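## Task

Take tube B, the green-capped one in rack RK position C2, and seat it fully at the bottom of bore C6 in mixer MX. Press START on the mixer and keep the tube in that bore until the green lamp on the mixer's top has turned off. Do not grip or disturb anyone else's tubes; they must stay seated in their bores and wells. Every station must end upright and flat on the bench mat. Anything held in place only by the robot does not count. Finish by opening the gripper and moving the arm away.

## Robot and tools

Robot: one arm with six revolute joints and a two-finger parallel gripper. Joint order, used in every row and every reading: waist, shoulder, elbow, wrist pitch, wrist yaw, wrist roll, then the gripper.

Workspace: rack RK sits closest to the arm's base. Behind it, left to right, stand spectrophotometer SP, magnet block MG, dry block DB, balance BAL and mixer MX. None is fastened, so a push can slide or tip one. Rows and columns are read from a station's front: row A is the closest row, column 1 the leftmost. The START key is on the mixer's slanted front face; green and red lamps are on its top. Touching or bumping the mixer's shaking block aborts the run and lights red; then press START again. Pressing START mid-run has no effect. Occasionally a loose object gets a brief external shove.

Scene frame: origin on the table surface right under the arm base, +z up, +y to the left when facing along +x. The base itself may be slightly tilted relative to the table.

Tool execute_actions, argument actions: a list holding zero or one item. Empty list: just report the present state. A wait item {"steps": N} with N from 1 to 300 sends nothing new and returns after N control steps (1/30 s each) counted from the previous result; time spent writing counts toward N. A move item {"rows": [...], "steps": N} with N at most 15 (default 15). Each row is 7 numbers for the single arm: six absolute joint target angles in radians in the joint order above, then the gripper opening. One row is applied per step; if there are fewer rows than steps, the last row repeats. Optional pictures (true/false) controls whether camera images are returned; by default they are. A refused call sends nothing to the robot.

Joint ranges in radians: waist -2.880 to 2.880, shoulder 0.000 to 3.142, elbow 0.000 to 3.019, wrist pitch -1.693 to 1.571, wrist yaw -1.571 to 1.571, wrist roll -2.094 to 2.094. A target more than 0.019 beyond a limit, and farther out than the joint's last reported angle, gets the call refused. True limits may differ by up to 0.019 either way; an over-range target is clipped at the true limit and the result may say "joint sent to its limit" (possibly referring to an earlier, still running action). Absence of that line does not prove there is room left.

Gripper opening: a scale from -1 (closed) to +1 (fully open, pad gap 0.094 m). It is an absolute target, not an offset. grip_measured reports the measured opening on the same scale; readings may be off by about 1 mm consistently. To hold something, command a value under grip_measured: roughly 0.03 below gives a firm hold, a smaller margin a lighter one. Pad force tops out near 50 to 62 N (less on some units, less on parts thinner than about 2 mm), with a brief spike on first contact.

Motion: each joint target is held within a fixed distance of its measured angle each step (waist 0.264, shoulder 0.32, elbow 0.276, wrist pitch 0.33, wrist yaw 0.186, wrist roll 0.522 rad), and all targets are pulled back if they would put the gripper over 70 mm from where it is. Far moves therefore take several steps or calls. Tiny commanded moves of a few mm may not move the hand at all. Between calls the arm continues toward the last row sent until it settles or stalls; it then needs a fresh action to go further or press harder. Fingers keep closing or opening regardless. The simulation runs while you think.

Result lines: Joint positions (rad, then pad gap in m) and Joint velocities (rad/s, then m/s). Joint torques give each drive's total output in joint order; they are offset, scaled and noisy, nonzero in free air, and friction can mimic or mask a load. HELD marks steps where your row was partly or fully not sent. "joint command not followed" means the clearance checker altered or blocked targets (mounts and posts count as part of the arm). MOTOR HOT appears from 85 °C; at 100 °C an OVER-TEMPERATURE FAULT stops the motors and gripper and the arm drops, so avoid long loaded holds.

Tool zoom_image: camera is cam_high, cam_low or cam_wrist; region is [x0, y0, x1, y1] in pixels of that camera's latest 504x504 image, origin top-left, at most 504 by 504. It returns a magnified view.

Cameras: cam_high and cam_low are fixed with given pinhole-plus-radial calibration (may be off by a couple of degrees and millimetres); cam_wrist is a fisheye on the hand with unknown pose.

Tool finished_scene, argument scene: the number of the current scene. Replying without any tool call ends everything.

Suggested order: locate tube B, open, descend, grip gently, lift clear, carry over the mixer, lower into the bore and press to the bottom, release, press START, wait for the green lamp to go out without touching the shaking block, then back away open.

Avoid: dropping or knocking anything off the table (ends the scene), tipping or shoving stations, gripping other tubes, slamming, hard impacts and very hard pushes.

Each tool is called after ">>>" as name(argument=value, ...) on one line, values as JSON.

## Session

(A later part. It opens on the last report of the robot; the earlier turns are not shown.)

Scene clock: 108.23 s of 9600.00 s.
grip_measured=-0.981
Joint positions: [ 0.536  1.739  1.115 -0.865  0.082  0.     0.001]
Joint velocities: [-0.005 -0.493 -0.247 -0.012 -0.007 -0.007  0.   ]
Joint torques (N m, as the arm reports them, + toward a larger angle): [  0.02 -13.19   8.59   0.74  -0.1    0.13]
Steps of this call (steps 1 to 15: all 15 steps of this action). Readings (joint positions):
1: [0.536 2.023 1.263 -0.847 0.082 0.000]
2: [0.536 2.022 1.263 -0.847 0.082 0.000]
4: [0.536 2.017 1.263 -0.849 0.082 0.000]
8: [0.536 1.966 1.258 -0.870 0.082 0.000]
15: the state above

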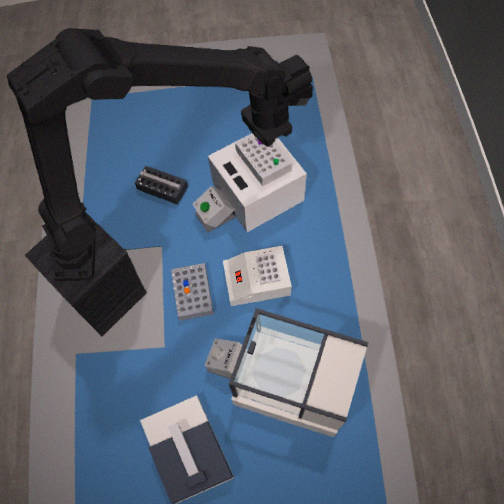

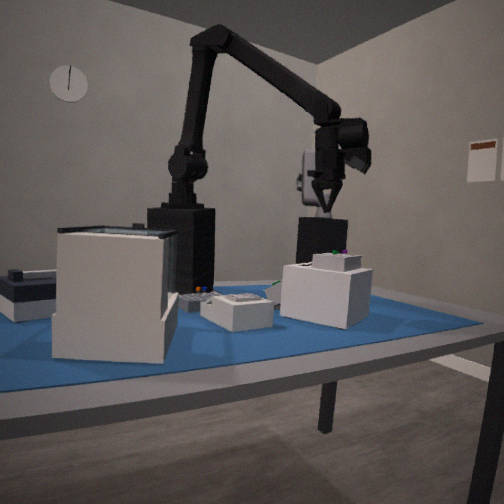

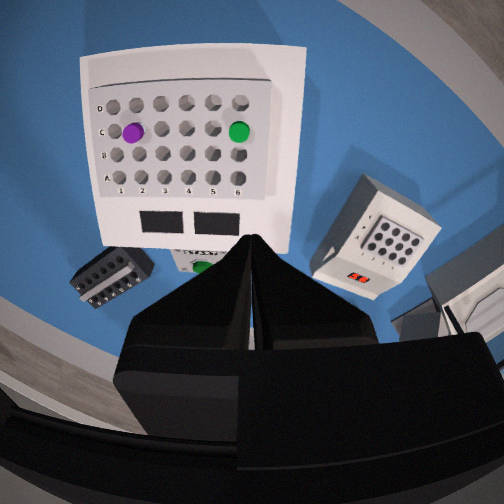

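>>> execute_actions(actions=[{"rows":[[0.55,1.71,1.065,-0.83,0.08,0.01,-1],[0.56,1.68,1.02,-0.80,0.08,0.01,-1],[0.57,1.65,0.97,-0.77,0.08,0.01,-1],[0.58,1.62,0.92,-0.73,0.08,0.01,-1],[0.59,1.59,0.87,-0.70,0.08,0.01,-1],[0.60,1.56,0.83,-0.66,0.08,0.01,-1],[0.615,1.53,0.78,-0.63,0.08,0.01,-1],[0.63,1.50,0.73,-0.59,0.08,0.01,-1],[0.64,1.47,0.69,-0.56,0.08,0.01,-1],[0.65,1.44,0.64,-0.52,0.08,0.01,-1],[0.66,1.41,0.59,-0.49,0.08,0.01,-1],[0.67,1.38,0.55,-0.45,0.08,0.01,-1],[0.68,1.35,0.50,-0.42,0.08,0.01,-1],[0.69,1.32,0.46,-0.38,0.08,0.01,-1],[0.70,1.30,0.42,-0.35,0.08,0.01,-1]],"steps":15}], pictures=false)

>>> execute_actions(actions=[{"steps":25}])

Scene clock: 114.43 s of 9600.00 s.
grip_measured=-0.981
Joint positions: [ 0.677  1.348  0.485 -0.434  0.081  0.     0.001]
Joint velocities: [ 0.249 -0.864 -1.194  0.979 -0.066 -0.022 -0.   ]
Joint torques (N m, as the arm reports them, + toward a larger angle): [-0.28 -9.15  7.3   1.08 -0.06  0.12]
Steps of this call (steps 1 to 15: the robot went on to your last target; steps 16 to 171: nothing new was sent; steps 172 to 186: all 15 steps of this action). Readings (joint positions):
172: [0.536 1.743 1.102 -0.857 0.082 0.000]
173: [0.537 1.735 1.085 -0.840 0.082 0.000]
175: [0.541 1.697 1.012 -0.789 0.082 0.000]
179: [0.580 1.572 0.805 -0.673 0.082 0.000]
186: the state above

Scene clock: 115.27 s of 9600.00 s.
grip_measured=-0.981
Joint positions: [ 0.69   1.298  0.401 -0.372  0.081  0.     0.001]
Joint velocities: [-0.015 -0.005 -0.002 -0.002  0.081 -0.051  0.001]
Joint torques (N m, as the arm reports them, + toward a larger angle): [ 0.27 -7.6   8.24  1.42 -0.08  0.12]
Steps of this call (steps 1 to 25: the robot went on to your last target). Readings (joint positions):
1: [0.684 1.322 0.448 -0.410 0.081 0.000]
2: [0.688 1.306 0.423 -0.400 0.081 0.000]
4: [0.690 1.297 0.402 -0.392 0.081 0.000]
8: [0.690 1.298 0.401 -0.374 0.081 0.000]
25: the state above

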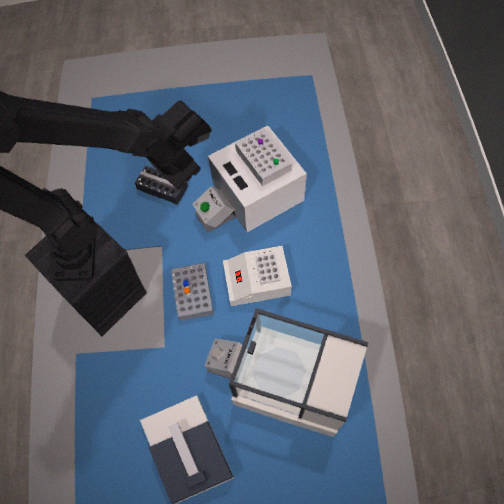

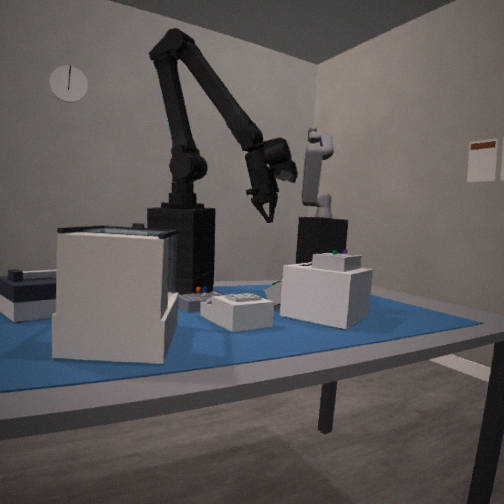

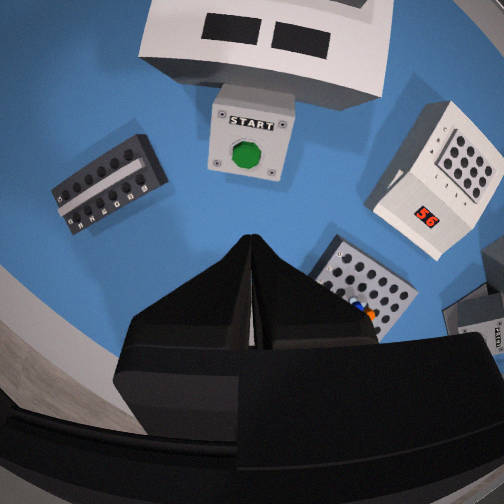

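>>> execute_actions(actions=[{"rows":[[0.70,1.33,0.41,-0.31,0.08,0.01,-1],[0.70,1.36,0.41,-0.27,0.08,0.01,-1],[0.70,1.39,0.41,-0.23,0.08,0.01,-1],[0.70,1.42,0.41,-0.19,0.08,0.01,-1],[0.70,1.45,0.41,-0.15,0.08,0.01,-1],[0.70,1.48,0.41,-0.11,0.08,0.01,-1],[0.70,1.51,0.41,-0.07,0.08,0.01,-1],[0.70,1.54,0.41,-0.03,0.08,0.01,-1],[0.70,1.57,0.40,0.01,0.08,0.01,-1],[0.70,1.60,0.40,0.05,0.08,0.01,-1],[0.70,1.63,0.40,0.09,0.08,0.01,-1],[0.70,1.65,0.40,0.13,0.08,0.01,-1],[0.70,1.67,0.40,0.16,0.08,0.01,-1],[0.70,1.69,0.40,0.19,0.08,0.01,-1],[0.70,1.70,0.40,0.20,0.08,0.01,-1]],"steps":15}], pictures=false)

>>> execute_actions(actions=[{"steps":15}])

Scene clock: 122.57 s of 9600.00 s.
grip_measured=-0.981
Joint positions: [0.69  1.678 0.401 0.131 0.081 0.    0.001]
Joint velocities: [ 0.005  0.503  0.012  0.72  -0.007  0.095  0.   ]
Joint torques (N m, as the arm reports them, + toward a larger angle): [  0.4  -11.78   3.88   1.26  -0.09   0.12]
Steps of this call (steps 1 to 15: the robot went on to your last target; steps 16 to 204: nothing new was sent; steps 205 to 219: all 15 steps of this action). Readings (joint positions):
205: [0.690 1.300 0.401 -0.364 0.081 0.000]
206: [0.690 1.309 0.401 -0.344 0.081 0.000]
208: [0.690 1.347 0.401 -0.278 0.081 0.000]
212: [0.690 1.479 0.401 -0.124 0.081 0.000]
219: the state above

Scene clock: 123.07 s of 9600.00 s.
grip_measured=-0.981
Joint positions: [0.69  1.705 0.401 0.176 0.081 0.    0.001]
Joint velocities: [-0.005 -0.015 -0.032  0.002  0.037 -0.051  0.   ]
Joint torques (N m, as the arm reports them, + toward a larger angle): [  0.38 -11.37   3.6    1.65  -0.09   0.12]
Steps of this call (steps 1 to 15: the robot went on to your last target). Readings (joint positions):
1: [0.690 1.692 0.401 0.150 0.081 0.000]
2: [0.690 1.701 0.401 0.161 0.081 0.000]
4: [0.690 1.705 0.401 0.169 0.081 0.000]
8: [0.690 1.705 0.401 0.176 0.081 0.000]
15: the state above

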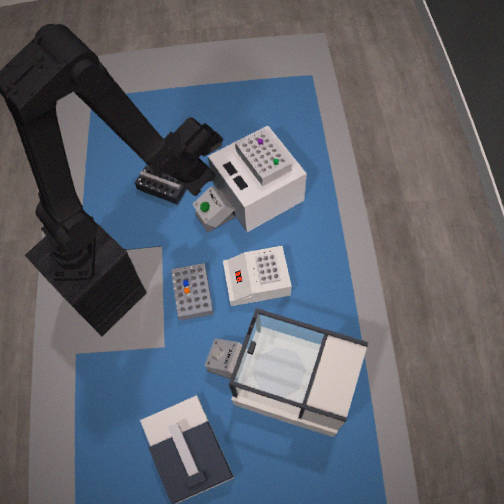

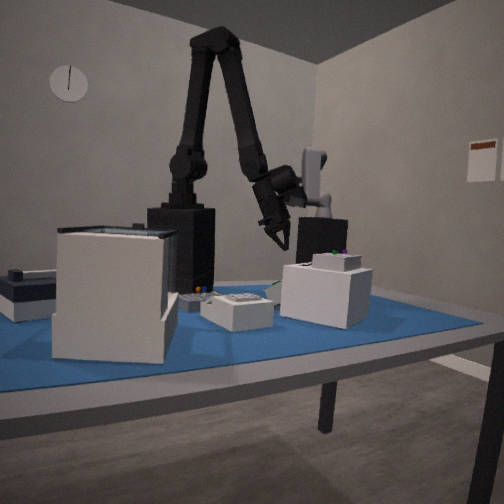

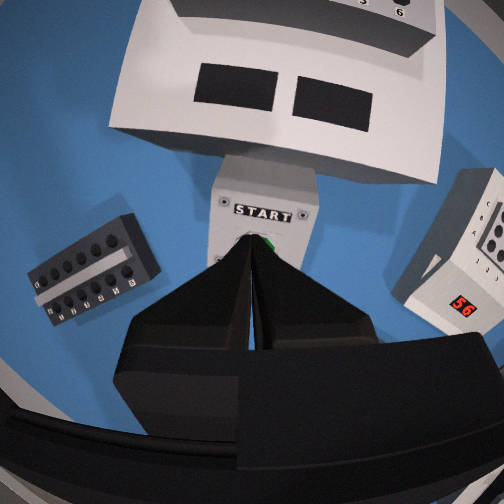

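>>> execute_actions(actions=[{"rows":[[0.67,1.72,0.39,0.21,0.08,0.01,-1],[0.67,1.74,0.39,0.23,0.08,0.01,-1],[0.67,1.76,0.39,0.25,0.08,0.01,-1],[0.67,1.78,0.39,0.27,0.08,0.01,-1],[0.67,1.80,0.39,0.29,0.08,0.01,-1],[0.67,1.82,0.40,0.31,0.08,0.01,-1],[0.67,1.84,0.40,0.33,0.08,0.01,-1],[0.67,1.86,0.40,0.35,0.08,0.01,-1],[0.67,1.88,0.40,0.37,0.08,0.01,-1],[0.67,1.90,0.40,0.39,0.08,0.01,-1],[0.67,1.92,0.40,0.41,0.08,0.01,-1],[0.67,1.94,0.40,0.43,0.08,0.01,-1]],"steps":15}], pictures=false)

>>> execute_actions(actions=[{"steps":12}])

>>> zoom_image(camera="cam_low", region=[230,190,350,310])

Scene clock: 128.73 s of 9600.00 s.
grip_measured=-0.981
Joint positions: [0.686 1.943 0.395 0.396 0.081 0.    0.001]
Joint velocities: [ 0.015  0.171  0.002  0.066 -0.007  0.022 -0.001]
Joint torques (N m, as the arm reports them, + toward a larger angle): [ -1.68 -13.16   2.     1.79  -0.08   0.13]
Steps of this call (steps 1 to 15: the robot went on to your last target; steps 16 to 155: nothing new was sent; steps 156 to 170: all 15 steps of this action). Readings (joint positions):
156: [0.689 1.705 0.400 0.179 0.081 0.000]
157: [0.689 1.708 0.398 0.187 0.081 0.000]
159: [0.687 1.729 0.395 0.217 0.081 0.000]
163: [0.686 1.814 0.395 0.292 0.081 0.000]
170: the state above

Scene clock: 129.13 s of 9600.00 s.
grip_measured=-0.981
Joint positions: [0.686 1.946 0.395 0.407 0.081 0.    0.001]
Joint velocities: [-0.015 -0.005  0.007  0.002  0.037  0.066  0.   ]
Joint torques (N m, as the arm reports them, + toward a larger angle): [ -1.84 -12.86   1.98   1.6   -0.07   0.12]
Steps of this call (steps 1 to 12: the robot went on to your last target). Readings (joint positions):
1: [0.686 1.946 0.395 0.398 0.081 0.000]
2: [0.686 1.946 0.395 0.400 0.081 0.000]
4: [0.686 1.946 0.395 0.405 0.081 0.000]
8: [0.686 1.946 0.395 0.407 0.081 0.000]
12: the state above

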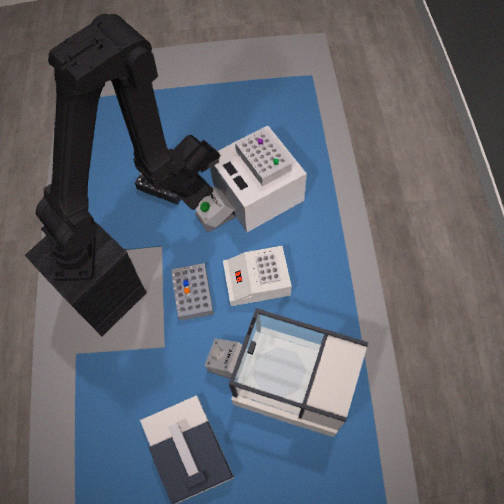

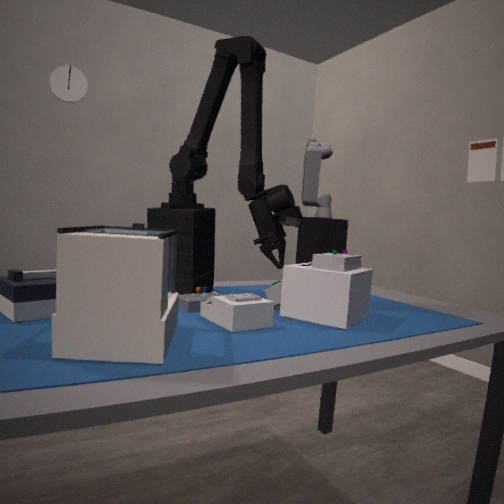

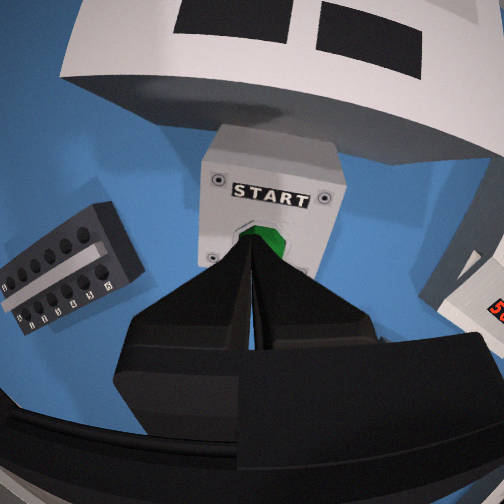

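Region (230, 190, 350, 310) of cam_low's 504x504 image, scaled by 4.200, with more detail than that image has.

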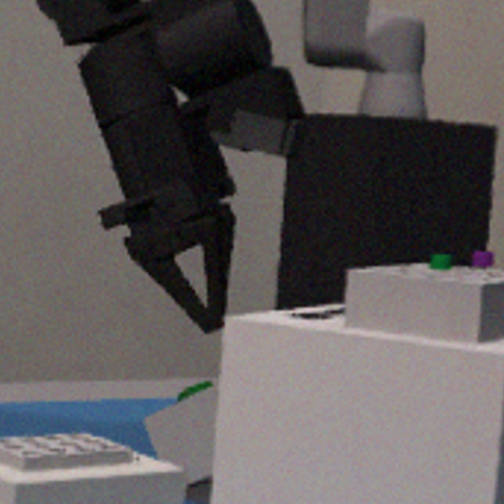

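>>> execute_actions(actions=[{"rows":[[0.65,1.95,0.40,0.44,0.08,0.01,-1],[0.645,1.96,0.40,0.45,0.08,0.01,-1],[0.642,1.975,0.40,0.465,0.08,0.01,-1],[0.642,1.99,0.40,0.48,0.08,0.01,-1],[0.642,2.005,0.405,0.495,0.08,0.01,-1],[0.642,2.02,0.405,0.51,0.08,0.01,-1],[0.642,2.035,0.41,0.525,0.08,0.01,-1],[0.642,2.05,0.41,0.54,0.08,0.01,-1],[0.642,2.065,0.41,0.55,0.08,0.01,-1]],"steps":15}])

>>> zoom_image(camera="cam_low", region=[230,190,350,310])

Scene clock: 133.10 s of 9600.00 s.
grip_measured=-0.981
Joint positions: [0.654 2.068 0.404 0.522 0.081 0.    0.001]
Joint velocities: [-0.005  0.005  0.012  0.1   -0.007 -0.066 -0.001]
Joint torques (N m, as the arm reports them, + toward a larger angle): [ -1.44 -12.66   1.08   1.52  -0.07   0.12]
Steps of this call (steps 1 to 30: the robot went on to your last target; steps 31 to 104: nothing new was sent; steps 105 to 119: all 15 steps of this action). Readings (joint positions):
105: [0.684 1.946 0.395 0.409 0.081 0.000]
106: [0.679 1.946 0.395 0.413 0.081 0.000]
108: [0.665 1.955 0.395 0.435 0.081 0.000]
112: [0.654 2.009 0.400 0.492 0.081 0.000]
119: the state above

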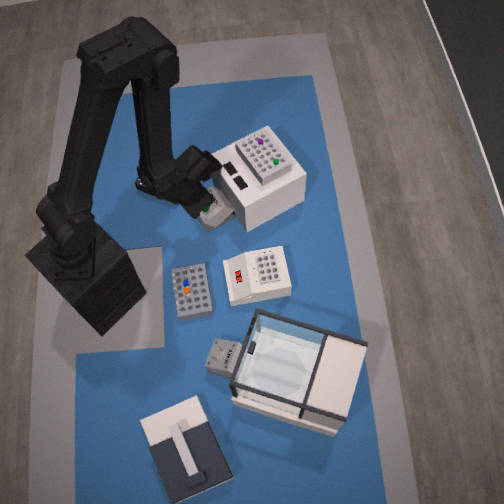

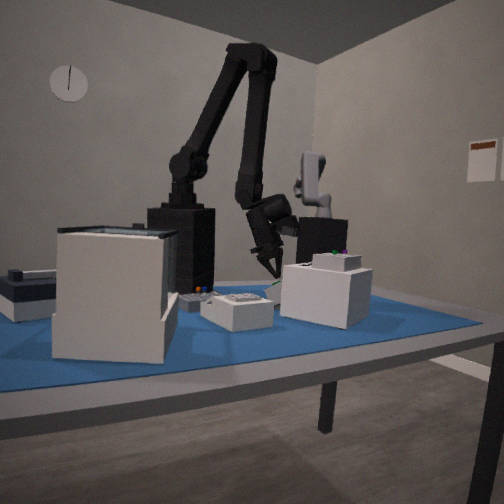

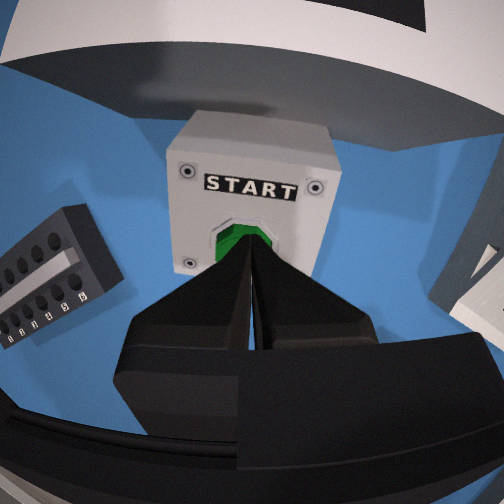

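Region (230, 190, 350, 310) of cam_low's 504x504 image, scaled by 4.200, with more detail than that image has.

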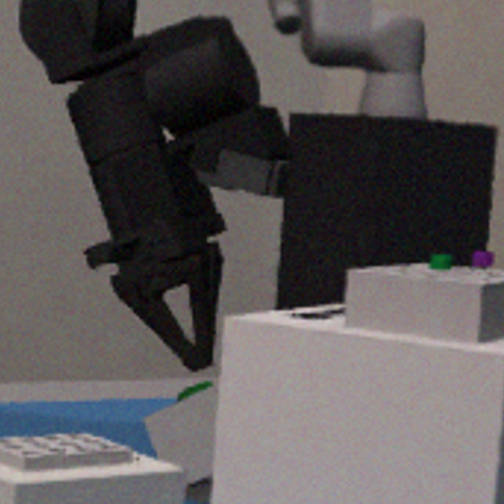

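>>> execute_actions(actions=[{"rows":[[0.655,2.075,0.413,0.555,0.08,0.01,-1],[0.655,2.083,0.416,0.562,0.08,0.01,-1],[0.655,2.091,0.419,0.569,0.08,0.01,-1],[0.655,2.099,0.422,0.576,0.08,0.01,-1],[0.655,2.107,0.425,0.583,0.08,0.01,-1],[0.655,2.115,0.425,0.59,0.08,0.01,-1],[0.655,2.123,0.425,0.597,0.08,0.01,-1]],"steps":15}])

>>> zoom_image(camera="cam_low", region=[230,190,350,310])

Scene clock: 136.20 s of 9600.00 s.
grip_measured=-0.981
Joint positions: [0.654 2.11  0.421 0.577 0.081 0.    0.001]
Joint velocities: [ 0.015 -0.015  0.022 -0.012  0.007 -0.007  0.001]
Joint torques (N m, as the arm reports them, + toward a larger angle): [ -0.4  -11.45   0.67   1.58  -0.08   0.12]
Steps of this call (steps 1 to 15: the robot went on to your last target; steps 16 to 78: nothing new was sent; steps 79 to 93: all 15 steps of this action). Readings (joint positions):
79: [0.654 2.068 0.404 0.527 0.081 0.000]
80: [0.654 2.069 0.404 0.530 0.081 0.000]
82: [0.654 2.075 0.407 0.541 0.081 0.000]
86: [0.654 2.104 0.420 0.567 0.081 0.000]
93: the state above

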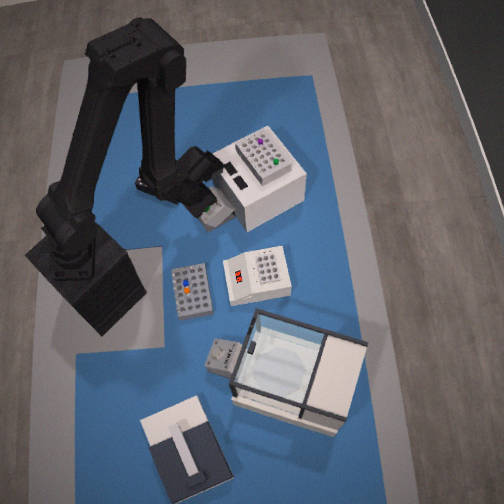

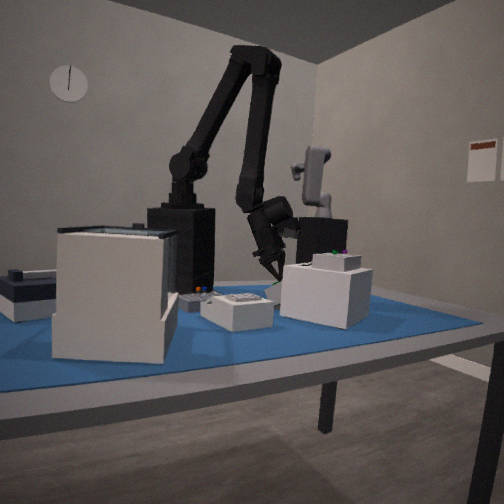

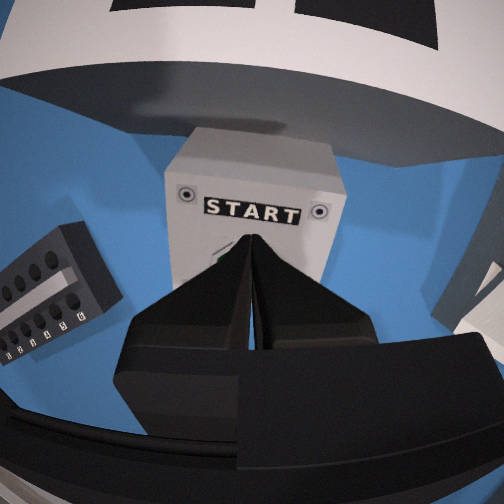

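Region (230, 190, 350, 310) of cam_low's 504x504 image, scaled by 4.200, with more detail than that image has.

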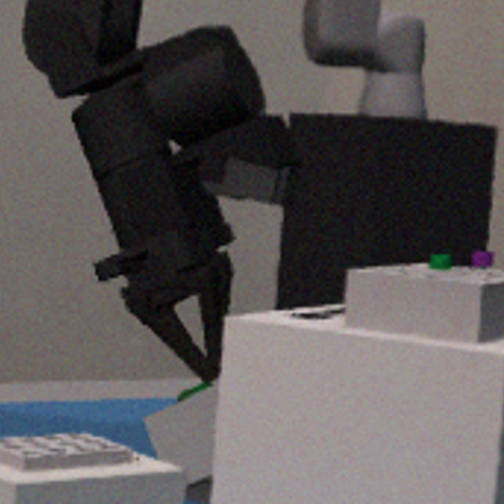

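>>> execute_actions(actions=[{"rows":[[0.66,2.09,0.42,0.58,0.08,0.01,-1],[0.662,2.075,0.415,0.57,0.08,0.01,-1],[0.664,2.065,0.41,0.55,0.08,0.01,-1],[0.666,2.065,0.40,0.53,0.08,0.01,-1],[0.666,2.065,0.40,0.52,0.08,0.01,-1],[0.666,2.065,0.40,0.52,0.08,0.01,-1],[0.666,2.065,0.40,0.52,0.08,0.01,-1],[0.666,2.065,0.40,0.53,0.08,0.01,-1],[0.666,2.075,0.40,0.54,0.08,0.01,-1],[0.666,2.085,0.405,0.55,0.08,0.01,-1],[0.666,2.095,0.405,0.56,0.08,0.01,-1],[0.666,2.103,0.405,0.57,0.08,0.01,-1]],"steps":15}], pictures=false)

>>> execute_actions(actions=[{"steps":10}])

>>> zoom_image(camera="cam_low", region=[230,190,350,310])

Scene clock: 142.30 s of 9600.00 s.
grip_measured=-0.981
Joint positions: [0.654 2.091 0.405 0.547 0.081 0.    0.001]
Joint velocities: [-0.005  0.083 -0.002  0.007 -0.007 -0.022  0.001]
Joint torques (N m, as the arm reports them, + toward a larger angle): [  0.56 -11.68   0.38   1.55  -0.06   0.12]
Steps of this call (steps 1 to 15: the robot went on to your last target; steps 16 to 168: nothing new was sent; steps 169 to 183: all 15 steps of this action). Readings (joint positions):
169: [0.654 2.109 0.421 0.577 0.081 0.000]
170: [0.654 2.106 0.419 0.577 0.081 0.000]
172: [0.654 2.094 0.415 0.566 0.081 0.000]
176: [0.654 2.077 0.406 0.542 0.081 0.000]
183: the state above

Scene clock: 142.63 s of 9600.00 s.
grip_measured=-0.981
Joint positions: [0.654 2.096 0.405 0.547 0.081 0.    0.001]
Joint velocities: [-0.005 -0.005 -0.007 -0.002  0.037 -0.007 -0.   ]
Joint torques (N m, as the arm reports them, + toward a larger angle): [  0.89 -11.8    0.37   1.69  -0.08   0.11]
Steps of this call (steps 1 to 10: the robot went on to your last target). Readings (joint positions):
1: [0.654 2.094 0.405 0.547 0.081 0.000]
2: [0.654 2.096 0.405 0.547 0.081 0.000]
4: [0.654 2.096 0.405 0.547 0.081 0.000]
8: [0.654 2.096 0.405 0.547 0.081 0.000]
10: the state above

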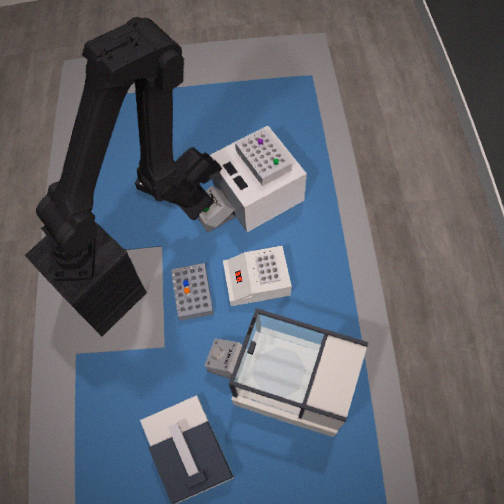

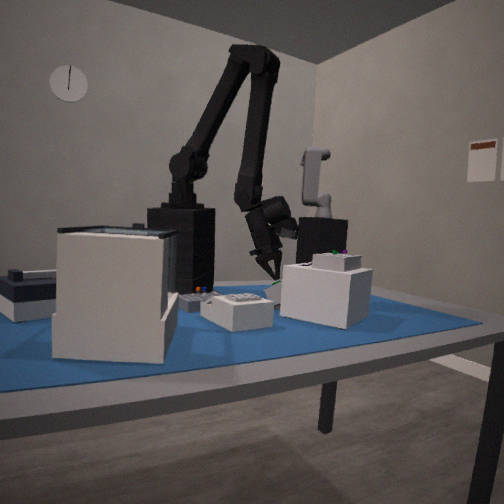

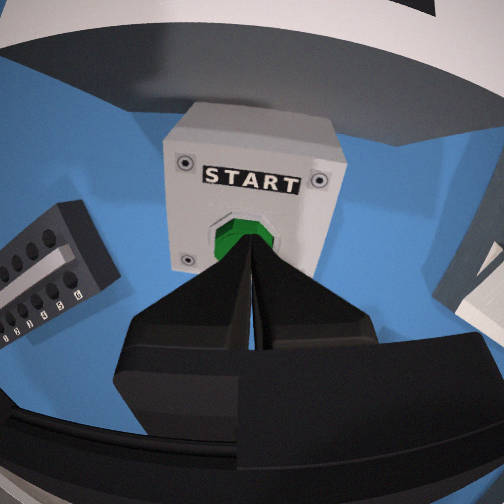

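Region (230, 190, 350, 310) of cam_low's 504x504 image, scaled by 4.200, with more detail than that image has.

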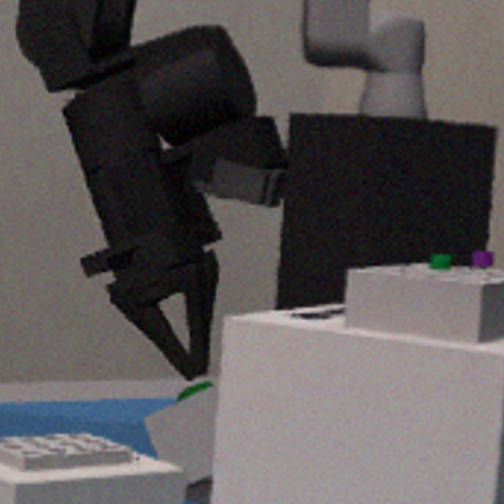

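>>> execute_actions(actions=[{"rows":[[0.67,2.11,0.41,0.577,0.08,0.01,-1],[0.67,2.117,0.413,0.585,0.08,0.01,-1],[0.67,2.124,0.416,0.593,0.08,0.01,-1],[0.67,2.131,0.419,0.601,0.08,0.01,-1],[0.67,2.138,0.422,0.609,0.08,0.01,-1],[0.67,2.145,0.424,0.616,0.08,0.01,-1]],"steps":15}])

>>> zoom_image(camera="cam_low", region=[230,190,350,310])

Scene clock: 144.93 s of 9600.00 s.
grip_measured=-0.981
Joint positions: [0.654 2.129 0.413 0.593 0.082 0.    0.001]
Joint velocities: [-0.015  0.005 -0.007 -0.002 -0.095 -0.007 -0.001]
Joint torques (N m, as the arm reports them, + toward a larger angle): [  0.9  -11.18   1.06   1.68  -0.09   0.11]
Steps of this call (steps 1 to 15: the robot went on to your last target; steps 16 to 54: nothing new was sent; steps 55 to 69: all 15 steps of this action). Readings (joint positions):
55: [0.654 2.097 0.405 0.548 0.081 0.000]
56: [0.654 2.098 0.405 0.552 0.081 0.000]
58: [0.654 2.107 0.407 0.565 0.081 0.000]
62: [0.654 2.128 0.413 0.591 0.082 0.000]
69: the state above

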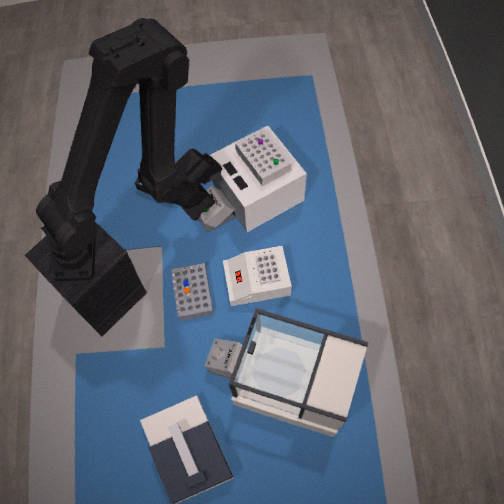

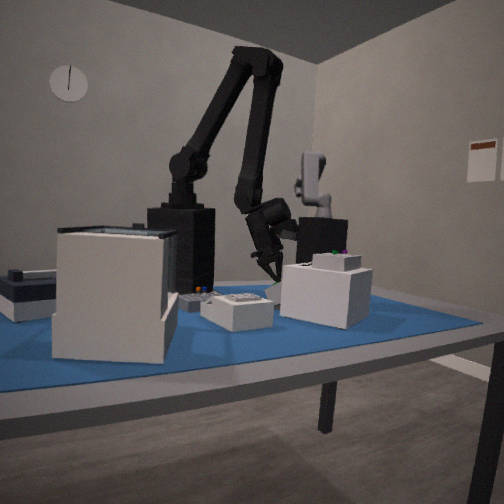

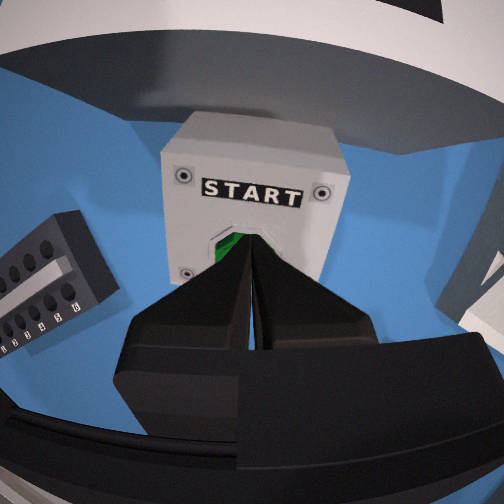

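Region (230, 190, 350, 310) of cam_low's 504x504 image, scaled by 4.200, with more detail than that image has.

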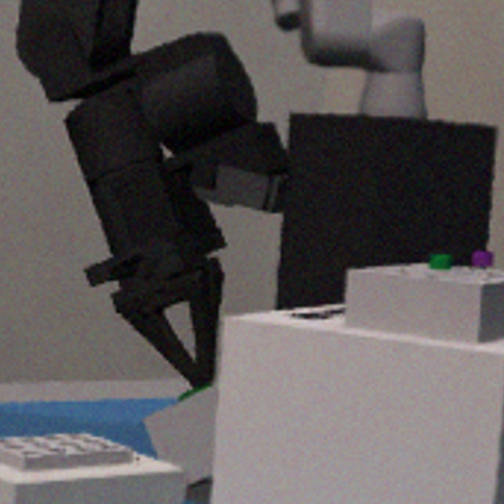

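Partly depressed; press a little more.

>>> execute_actions(actions=[{"rows":[[0.66,2.155,0.424,0.62,0.08,0.01,-1],[0.66,2.165,0.424,0.625,0.08,0.01,-1]],"steps":15}])

Scene clock: 146.67 s of 9600.00 s.
grip_measured=-0.981
Joint positions: [0.654 2.14  0.413 0.609 0.083 0.    0.001]
Joint velocities: [-0.005 -0.005  0.002 -0.007 -0.081  0.007 -0.   ]
Joint torques (N m, as the arm reports them, + toward a larger angle): [  0.17 -10.35   0.95   1.4   -0.15   0.12]
Steps of this call (steps 1 to 15: the robot went on to your last target; steps 16 to 37: nothing new was sent; steps 38 to 52: all 15 steps of this action). Readings (joint positions):
38: [0.654 2.130 0.413 0.593 0.082 0.000]
39: [0.654 2.132 0.413 0.596 0.082 0.000]
41: [0.654 2.138 0.413 0.606 0.083 0.000]
45: [0.654 2.140 0.413 0.609 0.083 0.000]
52: the state above

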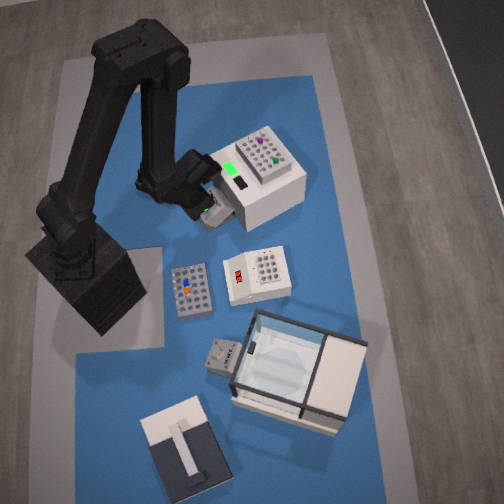

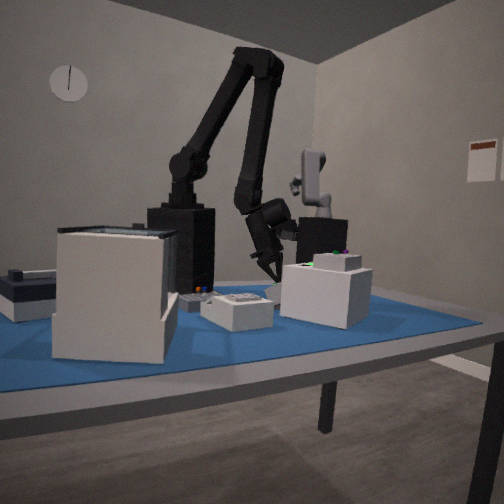

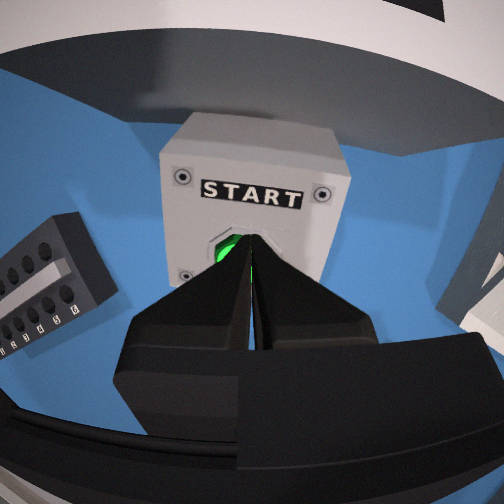

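>>> execute_actions(actions=[{"rows":[[0.66,2.12,0.41,0.59,0.08,0.01,-1],[0.66,2.095,0.405,0.555,0.08,0.01,-1],[0.66,2.07,0.40,0.52,0.08,0.01,-1],[0.66,2.04,0.395,0.485,0.08,0.01,-1],[0.66,2.01,0.39,0.45,0.08,0.01,-1],[0.66,1.98,0.385,0.415,0.08,0.01,-1],[0.66,1.95,0.38,0.38,0.08,0.01,-1],[0.66,1.92,0.38,0.345,0.08,0.01,-1],[0.66,1.89,0.38,0.31,0.08,0.01,-1],[0.66,1.86,0.38,0.275,0.08,0.01,-1],[0.66,1.83,0.38,0.24,0.08,0.01,-1],[0.66,1.80,0.38,0.205,0.08,0.01,-1],[0.66,1.77,0.38,0.17,0.08,0.01,-1],[0.66,1.74,0.38,0.135,0.08,0.01,-1],[0.66,1.71,0.38,0.10,0.08,0.01,-1]],"steps":15}], pictures=false)

>>> execute_actions(actions=[{"rows":[[0.66,1.68,0.38,0.065,0.08,0.01,-1],[0.66,1.65,0.38,0.03,0.08,0.01,-1],[0.66,1.62,0.38,-0.005,0.08,0.01,-1],[0.66,1.59,0.38,-0.04,0.08,0.01,-1],[0.66,1.56,0.38,-0.075,0.08,0.01,-1],[0.66,1.53,0.38,-0.11,0.08,0.01,-1],[0.66,1.50,0.38,-0.145,0.08,0.01,-1],[0.66,1.47,0.38,-0.18,0.08,0.01,-1],[0.66,1.44,0.38,-0.215,0.08,0.01,-1],[0.66,1.41,0.38,-0.25,0.08,0.01,-1],[0.66,1.38,0.38,-0.285,0.08,0.01,-1],[0.66,1.35,0.38,-0.32,0.08,0.01,-1],[0.66,1.32,0.38,-0.355,0.08,0.01,-1],[0.66,1.30,0.38,-0.38,0.08,0.01,-1]],"steps":15}])

>>> execute_actions(actions=[{"steps":150}])

>>> zoom_image(camera="cam_low", region=[270,220,380,330])

Scene clock: 157.27 s of 9600.00 s.
grip_measured=-0.981
Joint positions: [0.654 1.769 0.382 0.181 0.082 0.    0.001]
Joint velocities: [ 0.005 -0.884 -0.002 -1.023 -0.007  0.081 -0.   ]
Joint torques (N m, as the arm reports them, + toward a larger angle): [  0.11 -11.5    2.49   0.7   -0.09   0.13]
Steps of this call (steps 1 to 15: the robot went on to your last target; steps 16 to 303: nothing new was sent; steps 304 to 318: all 15 steps of this action). Readings (joint positions):
304: [0.654 2.138 0.412 0.609 0.083 0.000]
305: [0.654 2.132 0.410 0.602 0.083 0.000]
307: [0.654 2.102 0.407 0.556 0.082 0.000]
311: [0.654 1.994 0.390 0.423 0.082 0.000]
318: the state above

Scene clock: 157.77 s of 9600.00 s.
grip_measured=-0.981
Joint positions: [ 0.654  1.324  0.382 -0.331  0.082  0.     0.001]
Joint velocities: [-0.024 -0.679 -0.042 -0.579  0.037 -0.022  0.   ]
Joint torques (N m, as the arm reports them, + toward a larger angle): [-0.29 -6.38  6.35  0.53 -0.09  0.12]
Steps of this call (steps 1 to 15: all 15 steps of this action). Readings (joint positions):
1: [0.654 1.739 0.382 0.147 0.082 0.000]
2: [0.654 1.709 0.382 0.112 0.082 0.000]
4: [0.654 1.650 0.382 0.042 0.082 0.000]
8: [0.654 1.531 0.382 -0.099 0.082 0.000]
15: the state above

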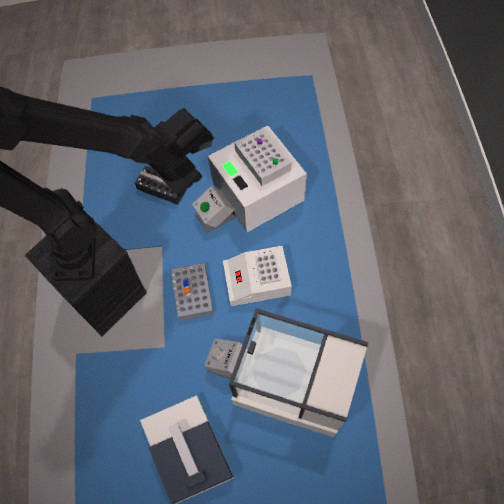

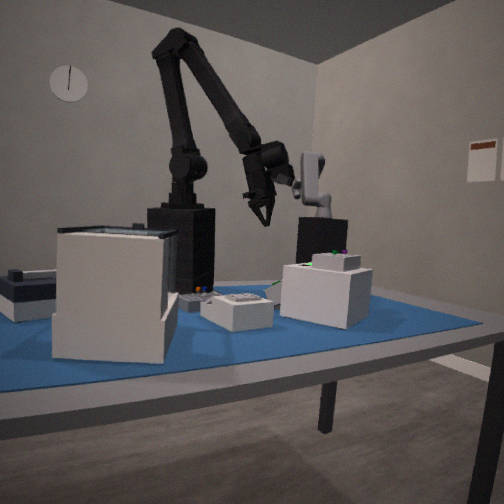

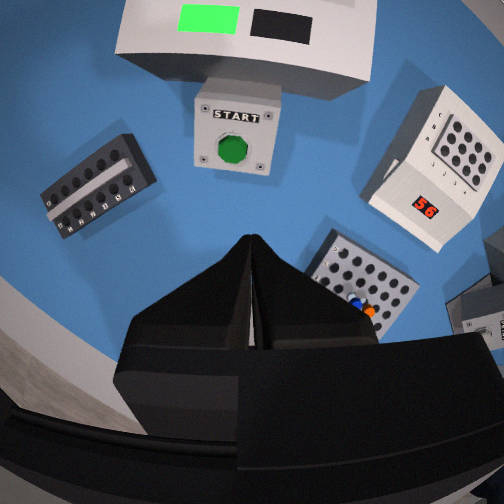

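Scene clock: 162.77 s of 9600.00 s.
grip_measured=-0.981
Joint positions: [ 0.654  1.293  0.38  -0.365  0.082  0.     0.001]
Joint velocities: [-0.005  0.005  0.002 -0.022  0.051  0.051 -0.   ]
Joint torques (N m, as the arm reports them, + toward a larger angle): [-0.23 -6.91  6.41  0.1  -0.1   0.13]
Steps of this call (steps 1 to 30: the robot went on to your last target; steps 31 to 150: nothing new was sent). Readings (joint positions):
1: [0.654 1.306 0.382 -0.345 0.082 0.000]
2: [0.654 1.296 0.382 -0.353 0.082 0.000]
4: [0.654 1.292 0.382 -0.359 0.082 0.000]
8: [0.654 1.293 0.380 -0.365 0.082 0.000]
150: the state above
The arm was judged still, so your last target was given up. Only a new action makes it travel on or press farther. Fingers that are still opening or closing keep moving.

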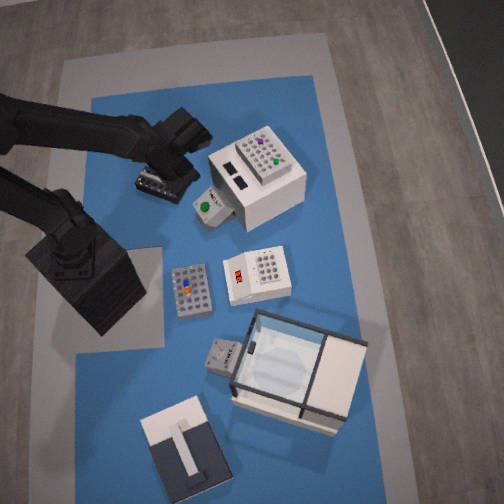

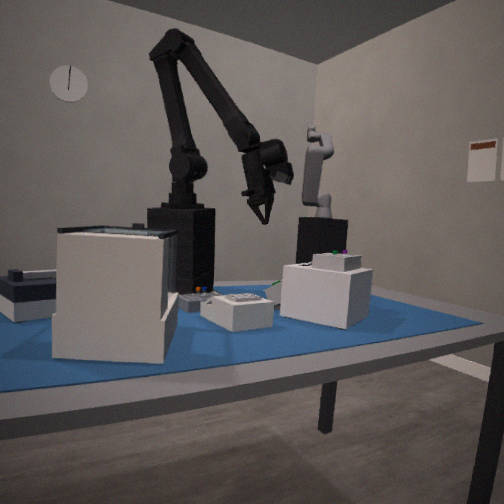

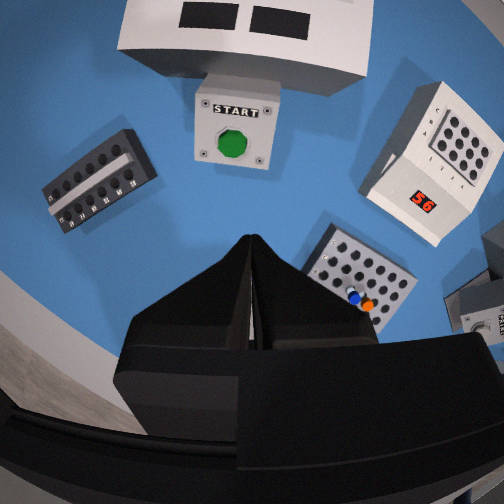

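Region (270, 220, 380, 330) of cam_low's 504x504 image, scaled by 4.582, with more detail than that image has.

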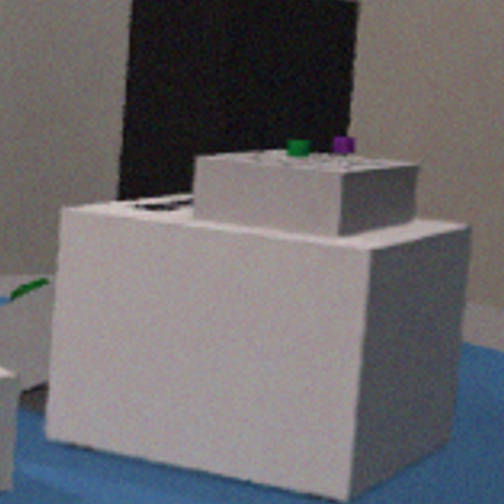

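>>> finished_scene(scene=2)

The scene is finished: the task was done.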